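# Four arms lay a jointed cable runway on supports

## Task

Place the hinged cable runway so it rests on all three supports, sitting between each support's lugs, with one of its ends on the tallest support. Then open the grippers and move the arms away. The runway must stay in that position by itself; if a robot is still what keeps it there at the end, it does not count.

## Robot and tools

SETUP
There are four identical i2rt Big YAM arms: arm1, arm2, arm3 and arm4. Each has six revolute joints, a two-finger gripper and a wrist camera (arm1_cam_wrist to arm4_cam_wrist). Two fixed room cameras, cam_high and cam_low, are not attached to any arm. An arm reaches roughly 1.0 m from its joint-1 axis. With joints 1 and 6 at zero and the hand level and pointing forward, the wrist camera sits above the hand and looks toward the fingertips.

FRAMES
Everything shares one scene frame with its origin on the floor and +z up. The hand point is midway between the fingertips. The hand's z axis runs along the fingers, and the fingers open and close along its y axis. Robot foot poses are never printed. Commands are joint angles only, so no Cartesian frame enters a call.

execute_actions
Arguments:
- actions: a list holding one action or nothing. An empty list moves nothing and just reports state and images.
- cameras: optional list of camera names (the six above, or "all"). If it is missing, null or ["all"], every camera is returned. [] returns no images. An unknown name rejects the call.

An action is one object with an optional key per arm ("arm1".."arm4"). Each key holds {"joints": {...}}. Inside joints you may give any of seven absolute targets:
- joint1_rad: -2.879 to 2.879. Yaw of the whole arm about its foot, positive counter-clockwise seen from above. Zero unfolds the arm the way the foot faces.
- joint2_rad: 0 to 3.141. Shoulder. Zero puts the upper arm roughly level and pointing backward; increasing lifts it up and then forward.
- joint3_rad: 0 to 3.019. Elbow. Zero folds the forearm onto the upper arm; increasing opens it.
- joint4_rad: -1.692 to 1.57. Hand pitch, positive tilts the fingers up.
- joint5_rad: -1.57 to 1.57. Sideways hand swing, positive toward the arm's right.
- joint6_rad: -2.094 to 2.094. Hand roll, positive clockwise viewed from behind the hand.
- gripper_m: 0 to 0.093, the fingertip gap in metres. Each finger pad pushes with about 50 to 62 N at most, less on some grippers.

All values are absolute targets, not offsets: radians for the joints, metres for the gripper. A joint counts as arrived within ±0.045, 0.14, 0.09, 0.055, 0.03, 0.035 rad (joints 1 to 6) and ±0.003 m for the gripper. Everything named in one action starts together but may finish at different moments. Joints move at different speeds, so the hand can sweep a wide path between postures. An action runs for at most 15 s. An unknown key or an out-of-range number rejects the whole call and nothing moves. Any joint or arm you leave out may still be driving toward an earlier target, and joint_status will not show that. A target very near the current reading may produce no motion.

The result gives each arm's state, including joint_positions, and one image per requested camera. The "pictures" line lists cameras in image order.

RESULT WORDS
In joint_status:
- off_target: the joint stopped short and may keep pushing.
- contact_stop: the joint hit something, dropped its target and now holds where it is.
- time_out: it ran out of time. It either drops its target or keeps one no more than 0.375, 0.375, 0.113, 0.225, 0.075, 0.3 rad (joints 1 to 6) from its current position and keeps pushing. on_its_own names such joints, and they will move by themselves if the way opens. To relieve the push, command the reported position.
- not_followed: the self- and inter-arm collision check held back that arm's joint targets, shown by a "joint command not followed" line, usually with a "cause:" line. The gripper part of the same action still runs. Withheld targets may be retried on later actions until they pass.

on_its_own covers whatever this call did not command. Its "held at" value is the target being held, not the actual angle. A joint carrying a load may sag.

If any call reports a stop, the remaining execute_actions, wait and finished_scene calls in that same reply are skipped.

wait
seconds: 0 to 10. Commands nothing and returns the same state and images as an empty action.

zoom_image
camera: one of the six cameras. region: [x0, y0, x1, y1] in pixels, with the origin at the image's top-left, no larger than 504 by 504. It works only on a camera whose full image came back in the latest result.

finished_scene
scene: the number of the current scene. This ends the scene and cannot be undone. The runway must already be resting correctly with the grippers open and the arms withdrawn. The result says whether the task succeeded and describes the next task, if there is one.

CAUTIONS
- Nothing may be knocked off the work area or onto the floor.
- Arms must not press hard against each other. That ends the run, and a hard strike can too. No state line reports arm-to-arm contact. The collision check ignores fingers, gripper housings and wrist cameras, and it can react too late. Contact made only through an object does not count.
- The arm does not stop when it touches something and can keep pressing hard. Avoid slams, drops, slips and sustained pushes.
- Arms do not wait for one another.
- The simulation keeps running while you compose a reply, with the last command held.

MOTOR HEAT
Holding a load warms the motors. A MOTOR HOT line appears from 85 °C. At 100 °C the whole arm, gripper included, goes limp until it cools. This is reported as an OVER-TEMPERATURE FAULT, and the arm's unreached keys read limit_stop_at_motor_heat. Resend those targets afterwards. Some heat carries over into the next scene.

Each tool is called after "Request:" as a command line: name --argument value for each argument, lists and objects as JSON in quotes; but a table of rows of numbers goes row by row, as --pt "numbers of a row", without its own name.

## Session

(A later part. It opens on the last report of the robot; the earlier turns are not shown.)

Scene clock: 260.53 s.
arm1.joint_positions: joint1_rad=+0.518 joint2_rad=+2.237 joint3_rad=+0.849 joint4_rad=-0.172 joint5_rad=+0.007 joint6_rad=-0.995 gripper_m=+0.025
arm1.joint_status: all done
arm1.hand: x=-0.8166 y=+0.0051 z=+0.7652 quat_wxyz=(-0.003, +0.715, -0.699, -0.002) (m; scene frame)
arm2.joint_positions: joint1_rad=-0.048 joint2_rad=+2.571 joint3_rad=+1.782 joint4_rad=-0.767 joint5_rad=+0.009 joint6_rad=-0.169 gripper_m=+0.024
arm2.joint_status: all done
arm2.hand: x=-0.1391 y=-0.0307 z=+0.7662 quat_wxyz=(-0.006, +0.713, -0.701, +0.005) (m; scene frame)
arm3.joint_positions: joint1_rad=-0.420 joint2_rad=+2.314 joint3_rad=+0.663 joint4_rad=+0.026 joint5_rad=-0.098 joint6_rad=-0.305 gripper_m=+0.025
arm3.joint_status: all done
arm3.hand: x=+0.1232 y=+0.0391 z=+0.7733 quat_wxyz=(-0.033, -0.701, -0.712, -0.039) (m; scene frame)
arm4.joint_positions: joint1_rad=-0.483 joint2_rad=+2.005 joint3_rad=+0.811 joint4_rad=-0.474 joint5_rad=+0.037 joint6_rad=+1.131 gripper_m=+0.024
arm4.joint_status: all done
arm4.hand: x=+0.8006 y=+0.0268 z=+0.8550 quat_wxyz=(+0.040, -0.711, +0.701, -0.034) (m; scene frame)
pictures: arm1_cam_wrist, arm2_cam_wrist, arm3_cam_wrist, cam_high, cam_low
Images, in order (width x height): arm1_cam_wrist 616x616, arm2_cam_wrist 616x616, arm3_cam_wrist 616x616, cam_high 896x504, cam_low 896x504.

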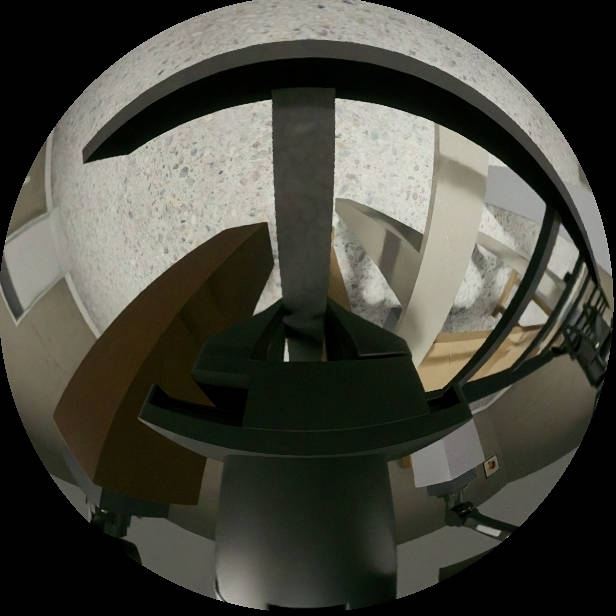

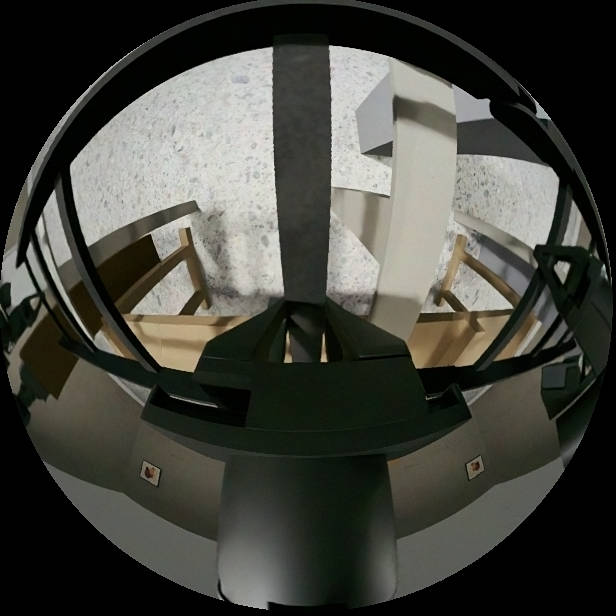

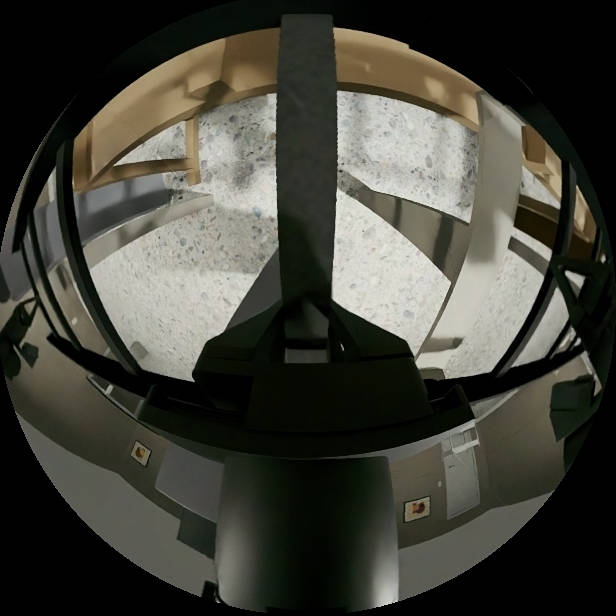

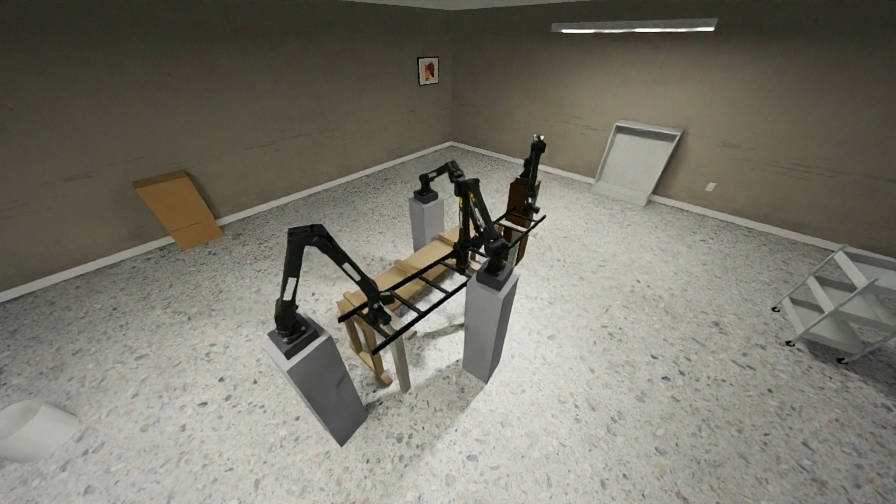

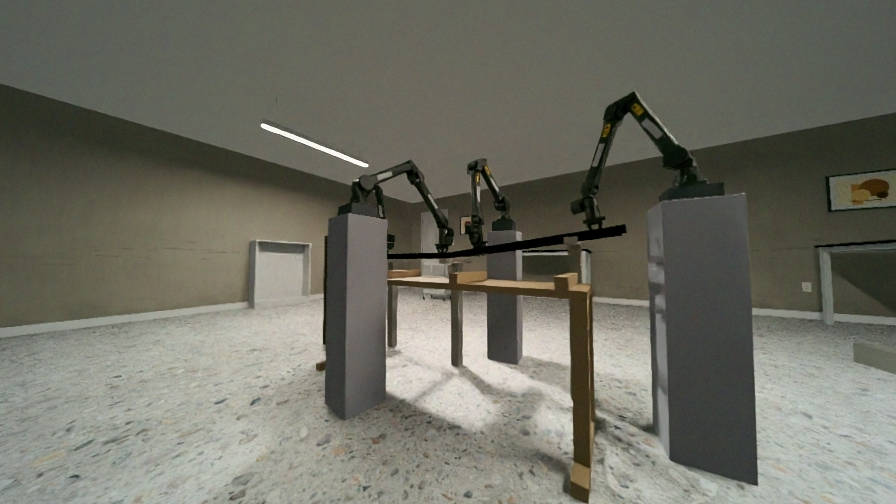

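Request:
execute_actions --actions '[{"arm1":{"joints":{"joint1_rad":0.55,"joint2_rad":2.14,"joint4_rad":-0.20}},"arm2":{"joints":{"joint2_rad":2.462,"joint3_rad":1.87,"joint4_rad":-0.79}},"arm3":{"joints":{"joint2_rad":2.19,"joint3_rad":0.615}}}]' --cameras '["arm1_cam_wrist","arm2_cam_wrist","arm3_cam_wrist","cam_low"]'

Request:
zoom_image --camera "cam_low" --region '[380,225,500,295]'

Request:
zoom_image --camera "arm2_cam_wrist" --region '[340,20,500,160]'

Request:
zoom_image --camera "arm3_cam_wrist" --region '[400,30,560,170]'

Scene clock: 265.93 s.
arm1.joint_positions: joint1_rad=+0.535 joint2_rad=+2.224 joint3_rad=+0.854 joint4_rad=-0.182 joint5_rad=-0.002 joint6_rad=-0.980 gripper_m=+0.025
arm1.joint_status: all done
arm1.hand: x=-0.8168 y=+0.0146 z=+0.7704 quat_wxyz=(-0.008, +0.715, -0.699, -0.006) (m; scene frame)
arm2.joint_positions: joint1_rad=-0.048 joint2_rad=+2.570 joint3_rad=+1.797 joint4_rad=-0.776 joint5_rad=+0.005 joint6_rad=-0.167 gripper_m=+0.024
arm2.joint_status: all done
arm2.hand: x=-0.1390 y=-0.0244 z=+0.7715 quat_wxyz=(-0.008, +0.713, -0.701, +0.001) (m; scene frame)
arm3.joint_positions: joint1_rad=-0.420 joint2_rad=+2.290 joint3_rad=+0.639 joint4_rad=+0.029 joint5_rad=-0.090 joint6_rad=-0.300 gripper_m=+0.025
arm3.joint_status: all done
arm3.hand: x=+0.1235 y=+0.0449 z=+0.7803 quat_wxyz=(-0.029, -0.703, -0.710, -0.037) (m; scene frame)
arm4.joint_positions: joint1_rad=-0.486 joint2_rad=+1.999 joint3_rad=+0.811 joint4_rad=-0.479 joint5_rad=+0.040 joint6_rad=+1.131 gripper_m=+0.024
arm4.joint_status: not commanded
arm4.hand: x=+0.8009 y=+0.0283 z=+0.8571 quat_wxyz=(+0.041, -0.711, +0.702, -0.034) (m; scene frame)
pictures: arm1_cam_wrist, arm2_cam_wrist, arm3_cam_wrist, cam_low
Images, in order (width x height): arm1_cam_wrist 616x616, arm2_cam_wrist 616x616, arm3_cam_wrist 616x616, cam_low 896x504.

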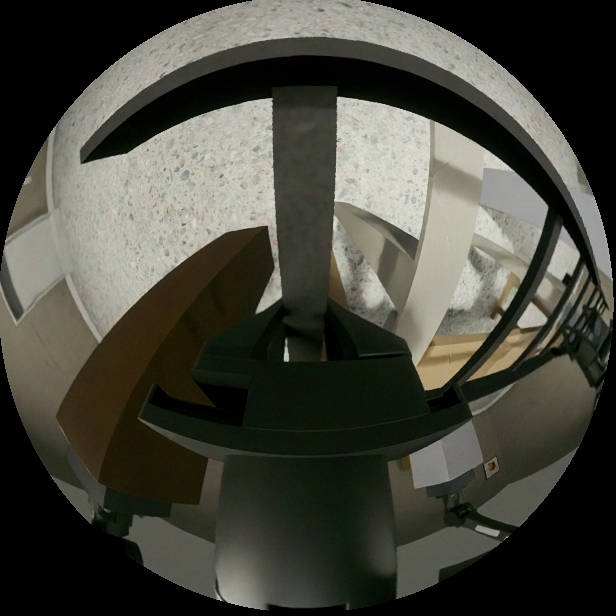

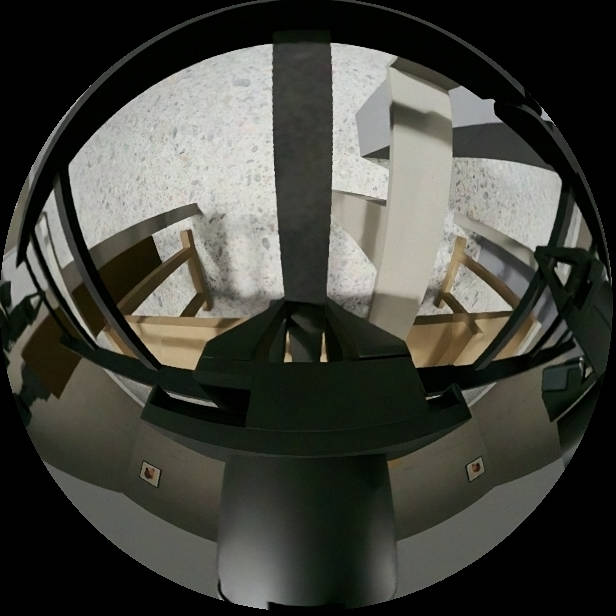

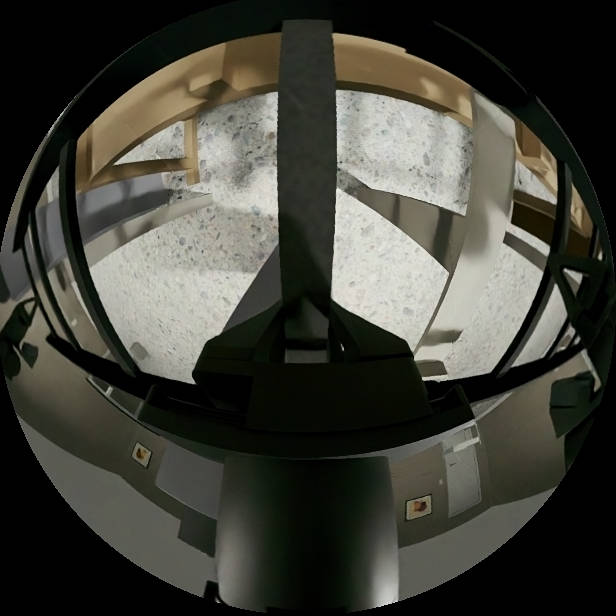

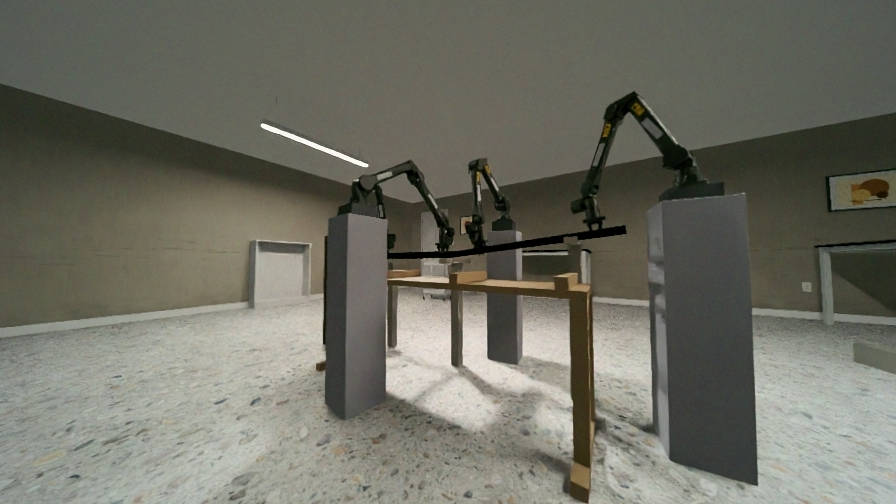

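Region (380, 225, 500, 295) of cam_low's 896x504 image, scaled by 4.200, with more detail than that image has; it fills the top 294 rows of this view, and the rest is white.

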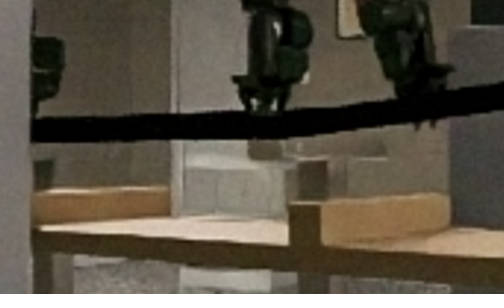

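Region (340, 20, 500, 160) of arm2_cam_wrist's 616x616 image, scaled by 3.150, with more detail than that image has; it fills the top 441 rows of this view, and the rest is white.

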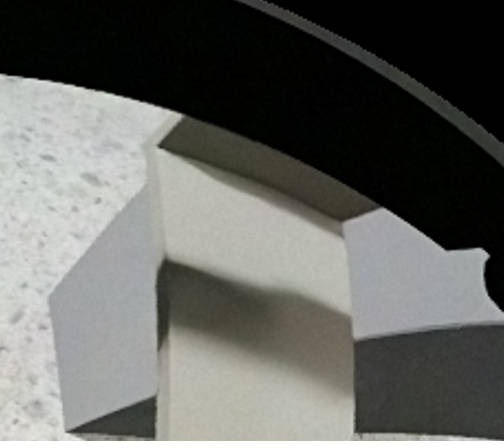

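Region (400, 30, 560, 170) of arm3_cam_wrist's 616x616 image, scaled by 3.150, with more detail than that image has; it fills the top 441 rows of this view, and the rest is white.

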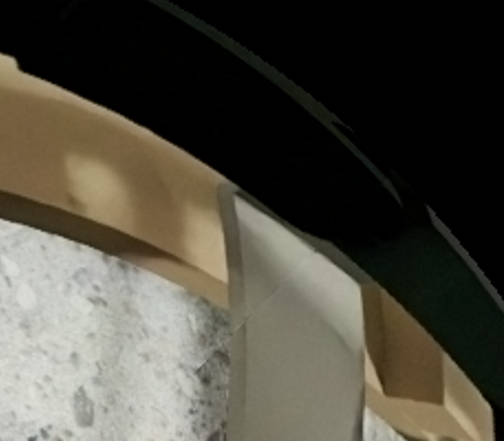

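Request:
execute_actions --actions '[]'

Scene clock: 278.03 s.
arm1.joint_positions: joint1_rad=+0.535 joint2_rad=+2.224 joint3_rad=+0.854 joint4_rad=-0.182 joint5_rad=-0.002 joint6_rad=-0.980 gripper_m=+0.025
arm1.joint_status: all done
arm1.hand: x=-0.8168 y=+0.0146 z=+0.7704 quat_wxyz=(-0.008, +0.715, -0.699, -0.006) (m; scene frame)
arm2.joint_positions: joint1_rad=-0.048 joint2_rad=+2.570 joint3_rad=+1.797 joint4_rad=-0.776 joint5_rad=+0.005 joint6_rad=-0.167 gripper_m=+0.024
arm2.joint_status: all done
arm2.hand: x=-0.1390 y=-0.0244 z=+0.7715 quat_wxyz=(-0.008, +0.713, -0.701, +0.001) (m; scene frame)
arm3.joint_positions: joint1_rad=-0.420 joint2_rad=+2.290 joint3_rad=+0.639 joint4_rad=+0.029 joint5_rad=-0.090 joint6_rad=-0.300 gripper_m=+0.025
arm3.joint_status: all done
arm3.hand: x=+0.1235 y=+0.0449 z=+0.7803 quat_wxyz=(-0.029, -0.703, -0.710, -0.037) (m; scene frame)
arm4.joint_positions: joint1_rad=-0.486 joint2_rad=+1.999 joint3_rad=+0.811 joint4_rad=-0.479 joint5_rad=+0.040 joint6_rad=+1.131 gripper_m=+0.024
arm4.joint_status: not commanded
arm4.hand: x=+0.8009 y=+0.0283 z=+0.8571 quat_wxyz=(+0.041, -0.711, +0.702, -0.034) (m; scene frame)
pictures: arm1_cam_wrist, arm2_cam_wrist, arm3_cam_wrist, arm4_cam_wrist, cam_high, cam_low
Images, in order (width x height): arm1_cam_wrist 616x616, arm2_cam_wrist 616x616, arm3_cam_wrist 616x616, arm4_cam_wrist 616x616, cam_high 896x504, cam_low 896x504.

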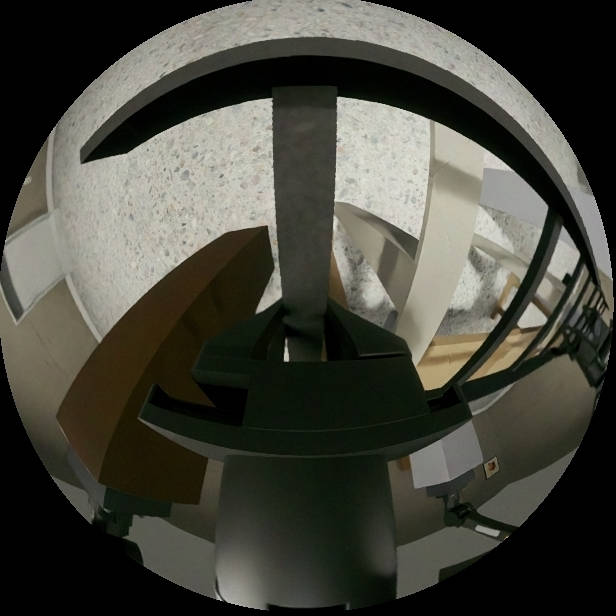

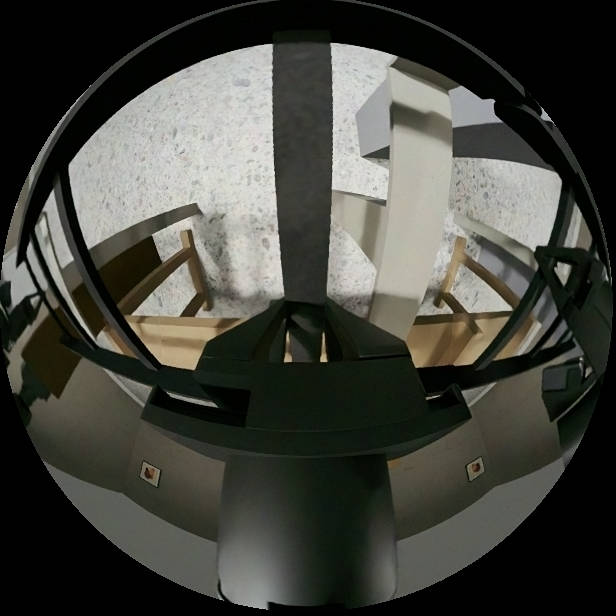

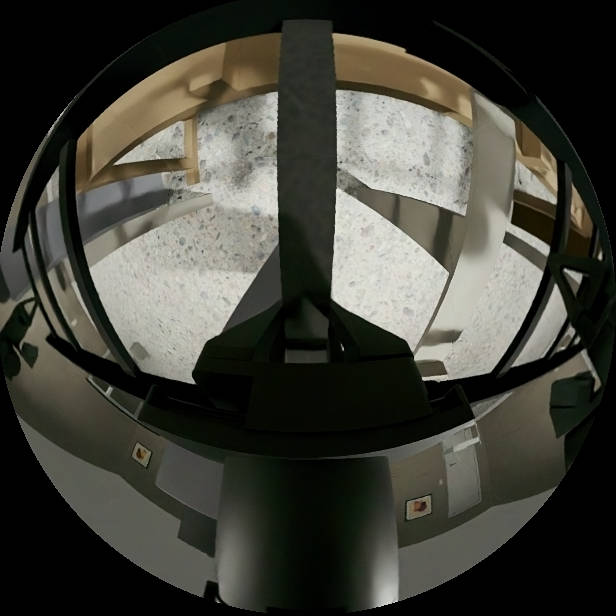

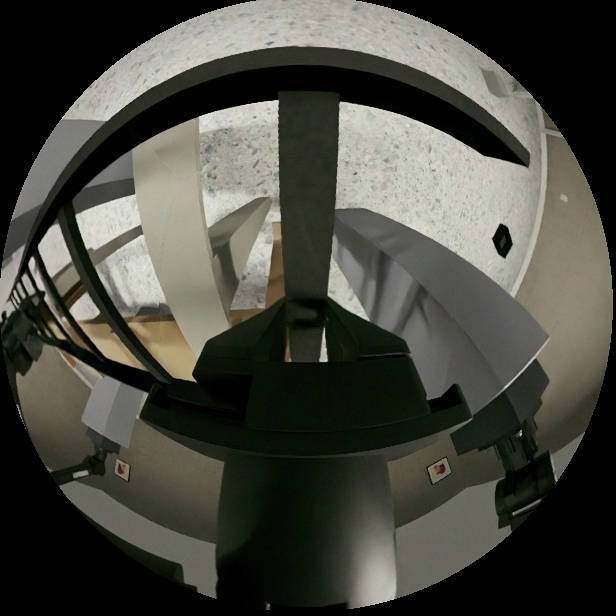

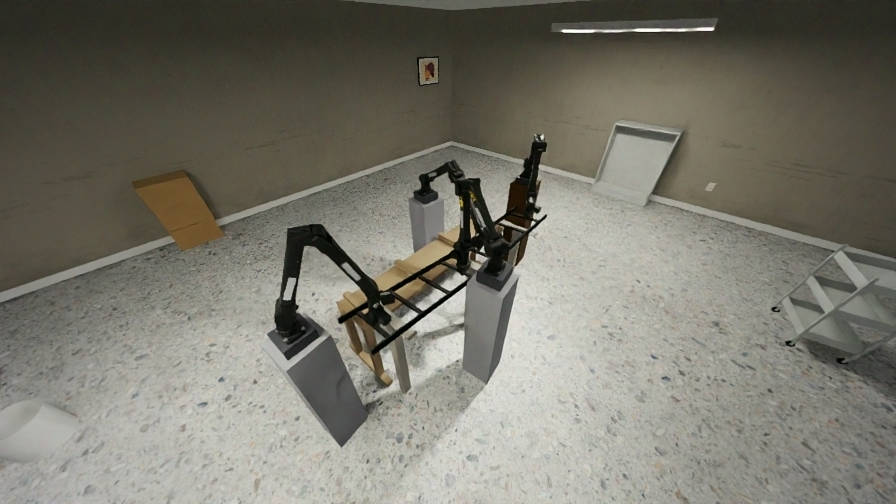

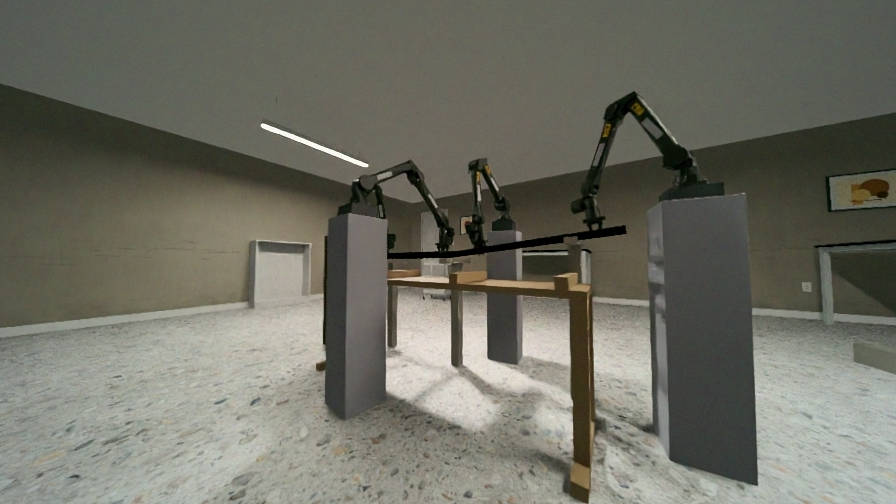

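Request:
execute_actions --actions '[{"arm1":{"joints":{"joint1_rad":0.515,"joint2_rad":2.195,"joint4_rad":-0.135}},"arm2":{"joints":{"joint2_rad":2.535,"joint3_rad":1.88}},"arm3":{"joints":{"joint2_rad":2.27,"joint3_rad":0.71}}}]' --cameras '["cam_low","arm2_cam_wrist","arm3_cam_wrist"]'

Request:
zoom_image --camera "cam_low" --region '[380,225,500,295]'

Request:
zoom_image --camera "arm2_cam_wrist" --region '[340,20,500,160]'

Scene clock: 283.20 s.
arm1.joint_positions: joint1_rad=+0.525 joint2_rad=+2.251 joint3_rad=+0.854 joint4_rad=-0.143 joint5_rad=-0.005 joint6_rad=-0.984 gripper_m=+0.025
arm1.joint_status: all done
arm1.hand: x=-0.8155 y=+0.0116 z=+0.7604 quat_wxyz=(-0.014, +0.713, -0.701, -0.007) (m; scene frame)
arm2.joint_positions: joint1_rad=-0.048 joint2_rad=+2.592 joint3_rad=+1.810 joint4_rad=-0.776 joint5_rad=+0.007 joint6_rad=-0.167 gripper_m=+0.024
arm2.joint_status: all done
arm2.hand: x=-0.1388 y=-0.0262 z=+0.7606 quat_wxyz=(-0.005, +0.713, -0.701, +0.005) (m; scene frame)
arm3.joint_positions: joint1_rad=-0.420 joint2_rad=+2.327 joint3_rad=+0.668 joint4_rad=+0.025 joint5_rad=-0.096 joint6_rad=-0.300 gripper_m=+0.025
arm3.joint_status: all done
arm3.hand: x=+0.1236 y=+0.0416 z=+0.7697 quat_wxyz=(-0.030, -0.702, -0.710, -0.043) (m; scene frame)
arm4.joint_positions: joint1_rad=-0.486 joint2_rad=+1.999 joint3_rad=+0.811 joint4_rad=-0.479 joint5_rad=+0.036 joint6_rad=+1.131 gripper_m=+0.024
arm4.joint_status: not commanded
arm4.hand: x=+0.8007 y=+0.0275 z=+0.8571 quat_wxyz=(+0.039, -0.711, +0.702, -0.034) (m; scene frame)
pictures: arm2_cam_wrist, arm3_cam_wrist, cam_low
Images, in order (width x height): arm2_cam_wrist 616x616, arm3_cam_wrist 616x616, cam_low 896x504.

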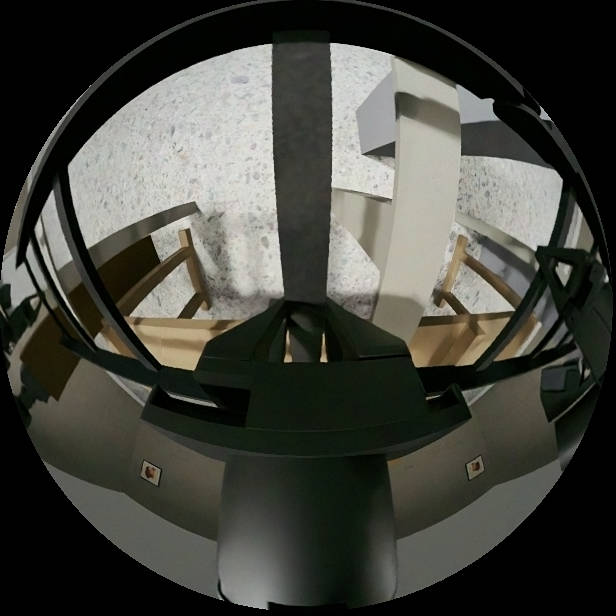

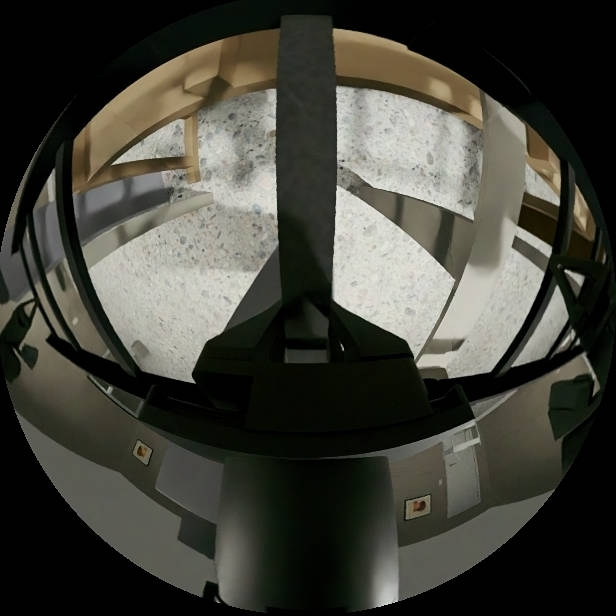

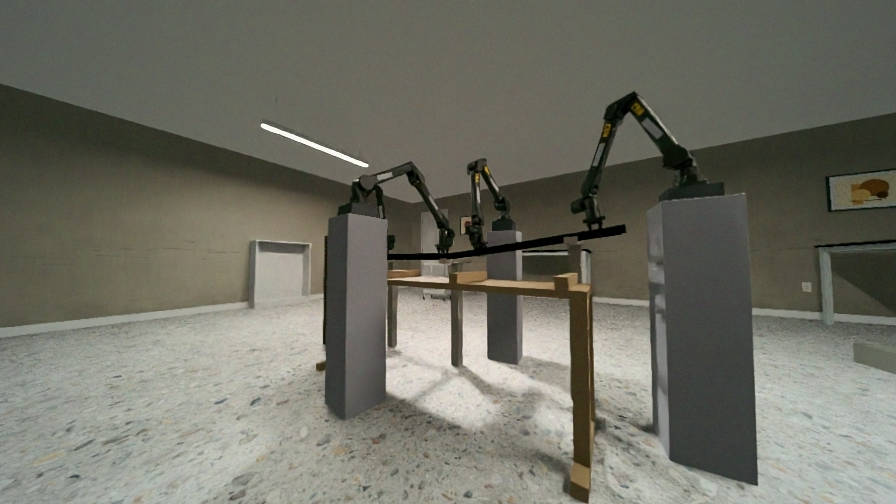

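Region (380, 225, 500, 295) of cam_low's 896x504 image, scaled by 4.200, with more detail than that image has; it fills the top 294 rows of this view, and the rest is white.

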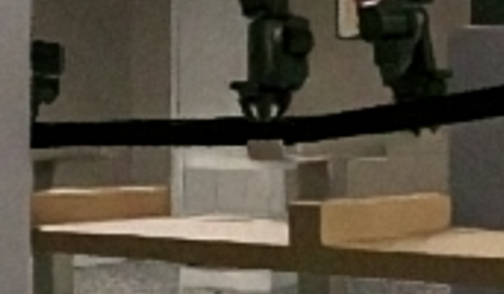

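Region (340, 20, 500, 160) of arm2_cam_wrist's 616x616 image, scaled by 3.150, with more detail than that image has; it fills the top 441 rows of this view, and the rest is white.

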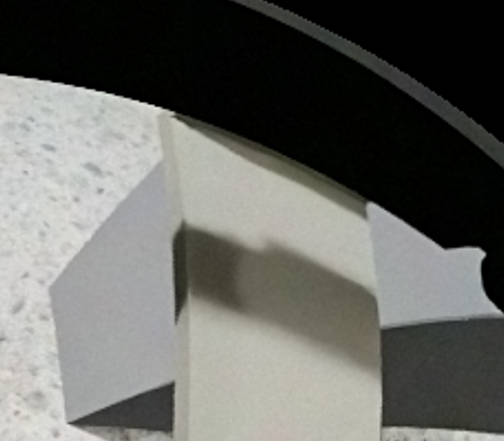

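Appears to be going in. Continue.

Request:
execute_actions --actions '[{"arm1":{"joints":{"joint2_rad":2.215,"joint4_rad":-0.11}},"arm2":{"joints":{"joint2_rad":2.555,"joint3_rad":1.9}},"arm3":{"joints":{"joint2_rad":2.3,"joint3_rad":0.73}}}]' --cameras '["cam_low","cam_high","arm3_cam_wrist"]'

Request:
zoom_image --camera "cam_low" --region '[380,225,500,295]'

Request:
zoom_image --camera "cam_high" --region '[330,280,450,370]'

Scene clock: 286.63 s.
arm1.joint_positions: joint1_rad=+0.525 joint2_rad=+2.266 joint3_rad=+0.855 joint4_rad=-0.119 joint5_rad=-0.005 joint6_rad=-0.984 gripper_m=+0.025
arm1.joint_status: all done
arm1.hand: x=-0.8147 y=+0.0121 z=+0.7553 quat_wxyz=(-0.019, +0.713, -0.701, -0.006) (m; scene frame)
arm2.joint_positions: joint1_rad=-0.049 joint2_rad=+2.610 joint3_rad=+1.825 joint4_rad=-0.776 joint5_rad=+0.008 joint6_rad=-0.167 gripper_m=+0.024
arm2.joint_status: all done
arm2.hand: x=-0.1382 y=-0.0255 z=+0.7533 quat_wxyz=(-0.004, +0.713, -0.701, +0.006) (m; scene frame)
arm3.joint_positions: joint1_rad=-0.420 joint2_rad=+2.351 joint3_rad=+0.683 joint4_rad=+0.024 joint5_rad=-0.100 joint6_rad=-0.300 gripper_m=+0.025
arm3.joint_status: all done
arm3.hand: x=+0.1243 y=+0.0418 z=+0.7628 quat_wxyz=(-0.029, -0.702, -0.710, -0.048) (m; scene frame)
arm4.joint_positions: joint1_rad=-0.486 joint2_rad=+1.999 joint3_rad=+0.811 joint4_rad=-0.479 joint5_rad=+0.036 joint6_rad=+1.131 gripper_m=+0.024
arm4.joint_status: not commanded
arm4.hand: x=+0.8007 y=+0.0275 z=+0.8571 quat_wxyz=(+0.039, -0.711, +0.702, -0.034) (m; scene frame)
pictures: arm3_cam_wrist, cam_high, cam_low
Images, in order (width x height): arm3_cam_wrist 616x616, cam_high 896x504, cam_low 896x504.

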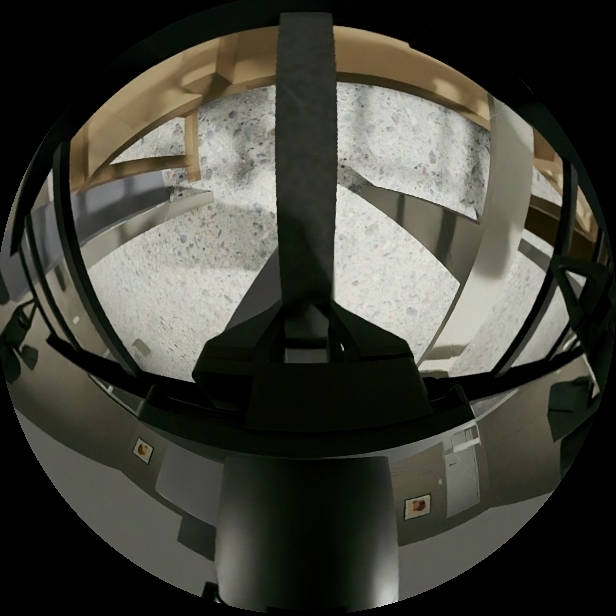

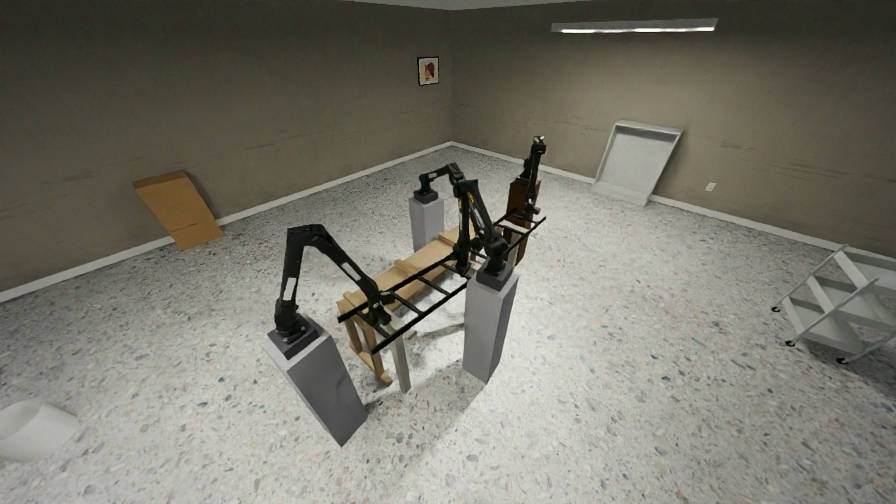

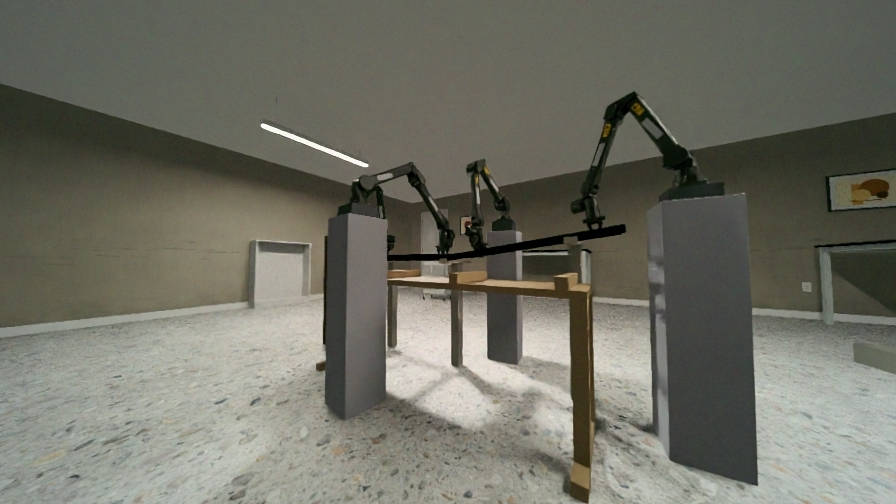

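Region (380, 225, 500, 295) of cam_low's 896x504 image, scaled by 4.200, with more detail than that image has; it fills the top 294 rows of this view, and the rest is white.

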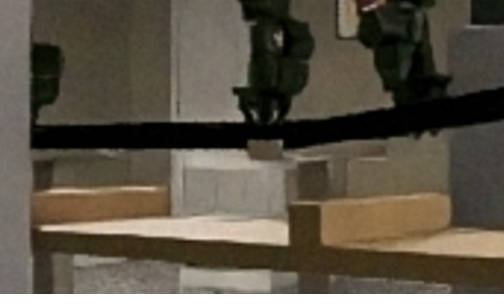

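Region (330, 280, 450, 370) of cam_high's 896x504 image, scaled by 4.200, with more detail than that image has; it fills the top 378 rows of this view, and the rest is white.

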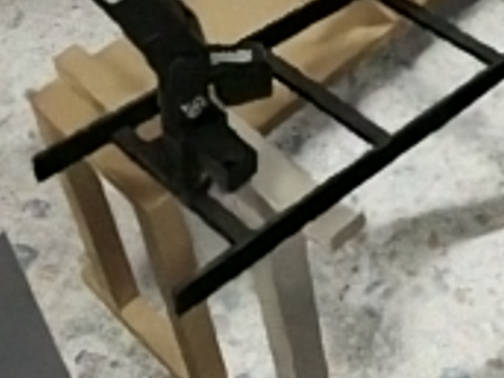

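Request:
execute_actions --actions '[{"arm1":{"joints":{"joint2_rad":2.24,"joint4_rad":-0.085}},"arm2":{"joints":{"joint2_rad":2.575,"joint3_rad":1.915}},"arm3":{"joints":{"joint2_rad":2.33,"joint3_rad":0.75}},"arm4":{"joints":{"joint2_rad":1.965,"joint4_rad":-0.46}}}]' --cameras '["cam_low","cam_high","arm1_cam_wrist"]'

Request:
zoom_image --camera "cam_low" --region '[380,215,640,295]'

Request:
zoom_image --camera "cam_high" --region '[330,280,450,370]'

Request:
zoom_image --camera "arm1_cam_wrist" --region '[380,60,540,200]'

Scene clock: 291.20 s.
arm1.joint_positions: joint1_rad=+0.525 joint2_rad=+2.291 joint3_rad=+0.861 joint4_rad=-0.093 joint5_rad=-0.007 joint6_rad=-0.983 gripper_m=+0.025
arm1.joint_status: all done
arm1.hand: x=-0.8141 y=+0.0130 z=+0.7471 quat_wxyz=(-0.023, +0.713, -0.701, -0.006) (m; scene frame)
arm2.joint_positions: joint1_rad=-0.049 joint2_rad=+2.628 joint3_rad=+1.839 joint4_rad=-0.776 joint5_rad=+0.008 joint6_rad=-0.167 gripper_m=+0.024
arm2.joint_status: all done
arm2.hand: x=-0.1375 y=-0.0252 z=+0.7461 quat_wxyz=(-0.003, +0.713, -0.702, +0.007) (m; scene frame)
arm3.joint_positions: joint1_rad=-0.420 joint2_rad=+2.376 joint3_rad=+0.699 joint4_rad=+0.024 joint5_rad=-0.102 joint6_rad=-0.302 gripper_m=+0.025
arm3.joint_status: all done
arm3.hand: x=+0.1248 y=+0.0420 z=+0.7553 quat_wxyz=(-0.028, -0.702, -0.710, -0.053) (m; scene frame)
arm4.joint_positions: joint1_rad=-0.486 joint2_rad=+2.004 joint3_rad=+0.811 joint4_rad=-0.470 joint5_rad=+0.039 joint6_rad=+1.131 gripper_m=+0.024
arm4.joint_status: all done
arm4.hand: x=+0.8003 y=+0.0283 z=+0.8550 quat_wxyz=(+0.040, -0.711, +0.702, -0.032) (m; scene frame)
pictures: arm1_cam_wrist, cam_high, cam_low
Images, in order (width x height): arm1_cam_wrist 616x616, cam_high 896x504, cam_low 896x504.

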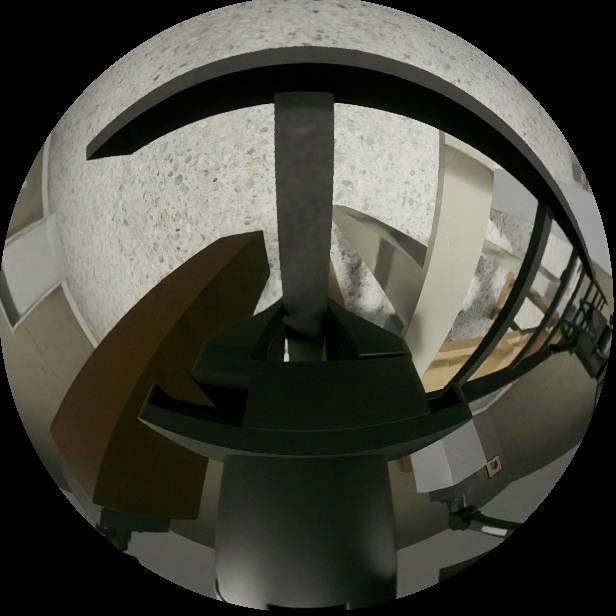

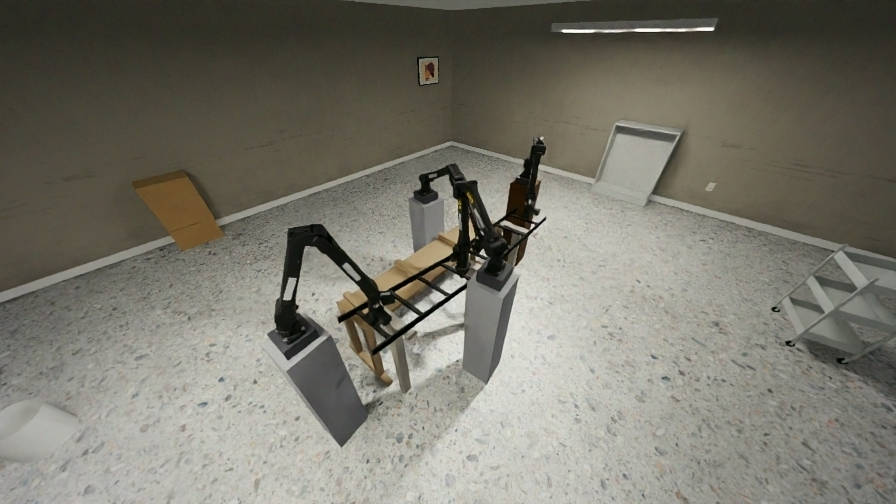

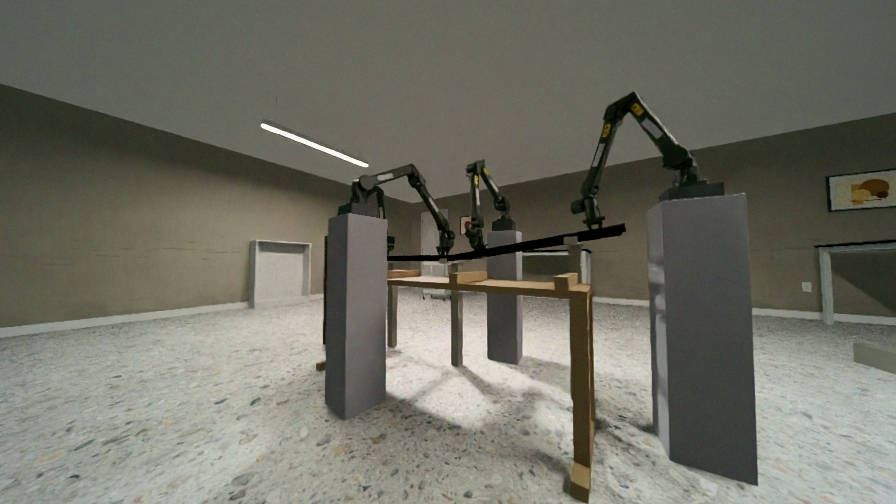

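Region (380, 215, 640, 295) of cam_low's 896x504 image, scaled by 1.938, with more detail than that image has; it fills the top 155 rows of this view, and the rest is white.

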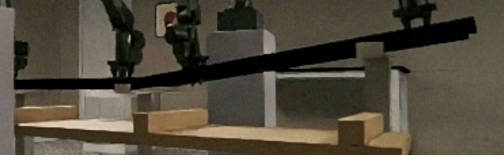

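Region (330, 280, 450, 370) of cam_high's 896x504 image, scaled by 4.200, with more detail than that image has; it fills the top 378 rows of this view, and the rest is white.

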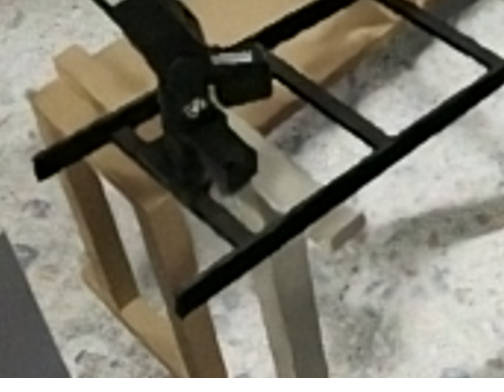

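Region (380, 60, 540, 200) of arm1_cam_wrist's 616x616 image, scaled by 3.150, with more detail than that image has; it fills the top 441 rows of this view, and the rest is white.

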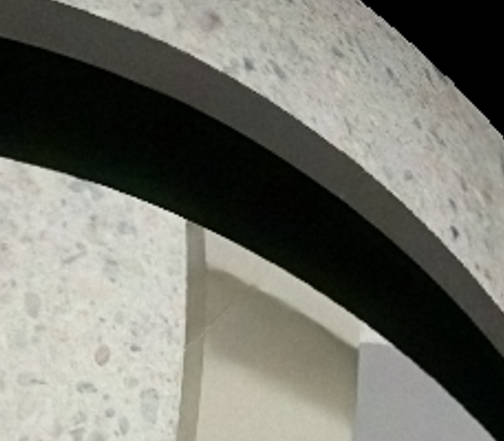

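Request:
execute_actions --actions '[{"arm1":{"joints":{"joint2_rad":2.265,"joint4_rad":-0.065}},"arm2":{"joints":{"joint2_rad":2.595,"joint3_rad":1.928}},"arm3":{"joints":{"joint2_rad":2.355,"joint3_rad":0.762}},"arm4":{"joints":{"joint2_rad":1.985,"joint4_rad":-0.445}}}]' --cameras '["cam_low","cam_high"]'

Request:
zoom_image --camera "cam_low" --region '[380,225,500,295]'

Request:
zoom_image --camera "cam_high" --region '[370,300,450,360]'

Scene clock: 295.43 s.
arm1.joint_positions: joint1_rad=+0.525 joint2_rad=+2.311 joint3_rad=+0.866 joint4_rad=-0.069 joint5_rad=-0.010 joint6_rad=-0.981 gripper_m=+0.025
arm1.joint_status: all done
arm1.hand: x=-0.8134 y=+0.0142 z=+0.7401 quat_wxyz=(-0.027, +0.712, -0.702, -0.006) (m; scene frame)
arm2.joint_positions: joint1_rad=-0.049 joint2_rad=+2.643 joint3_rad=+1.851 joint4_rad=-0.777 joint5_rad=+0.008 joint6_rad=-0.167 gripper_m=+0.024
arm2.joint_status: all done
arm2.hand: x=-0.1374 y=-0.0253 z=+0.7398 quat_wxyz=(-0.001, +0.712, -0.702, +0.009) (m; scene frame)
arm3.joint_positions: joint1_rad=-0.420 joint2_rad=+2.401 joint3_rad=+0.715 joint4_rad=+0.024 joint5_rad=-0.105 joint6_rad=-0.303 gripper_m=+0.025
arm3.joint_status: all done
arm3.hand: x=+0.1252 y=+0.0420 z=+0.7479 quat_wxyz=(-0.027, -0.701, -0.710, -0.058) (m; scene frame)
arm4.joint_positions: joint1_rad=-0.486 joint2_rad=+2.016 joint3_rad=+0.811 joint4_rad=-0.455 joint5_rad=+0.043 joint6_rad=+1.131 gripper_m=+0.024
arm4.joint_status: all done
arm4.hand: x=+0.8004 y=+0.0291 z=+0.8507 quat_wxyz=(+0.042, -0.711, +0.702, -0.030) (m; scene frame)
pictures: cam_high, cam_low
Images, in order (width x height): cam_high 896x504, cam_low 896x504.

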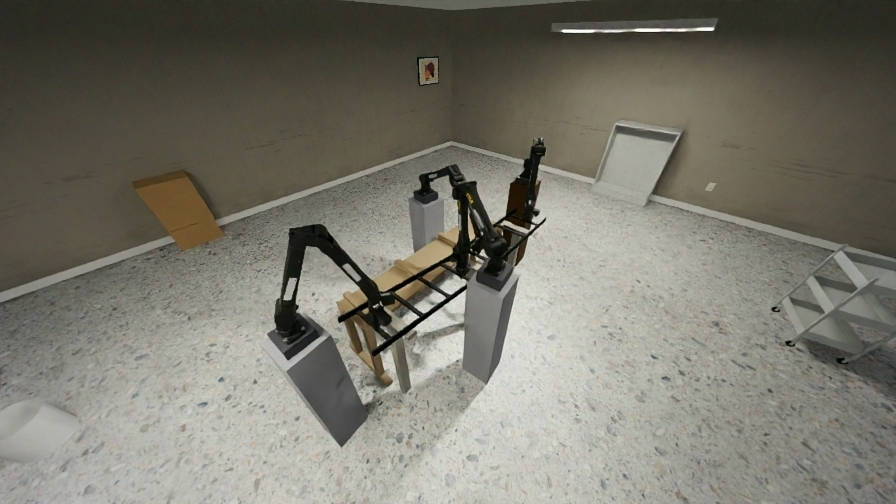

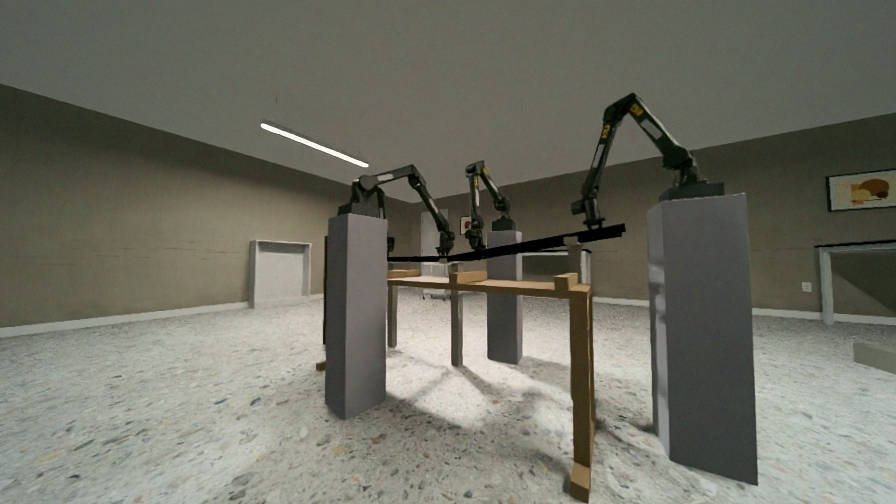

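Region (380, 225, 500, 295) of cam_low's 896x504 image, scaled by 4.200, with more detail than that image has; it fills the top 294 rows of this view, and the rest is white.

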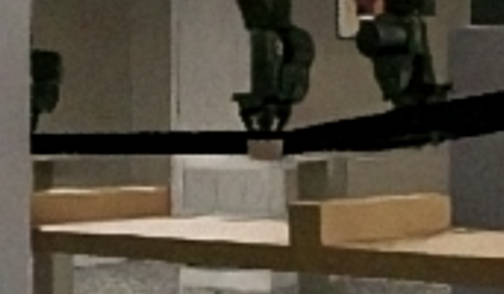

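Region (370, 300, 450, 360) of cam_high's 896x504 image, scaled by 6.300, with more detail than that image has; it fills the top 378 rows of this view, and the rest is white.

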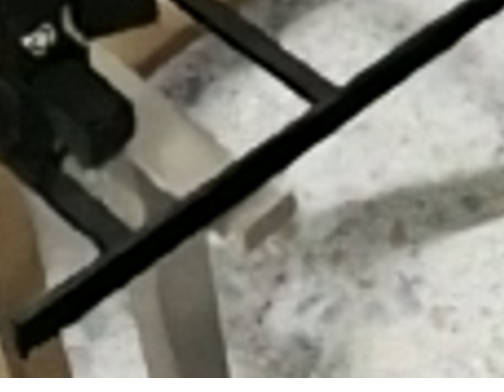

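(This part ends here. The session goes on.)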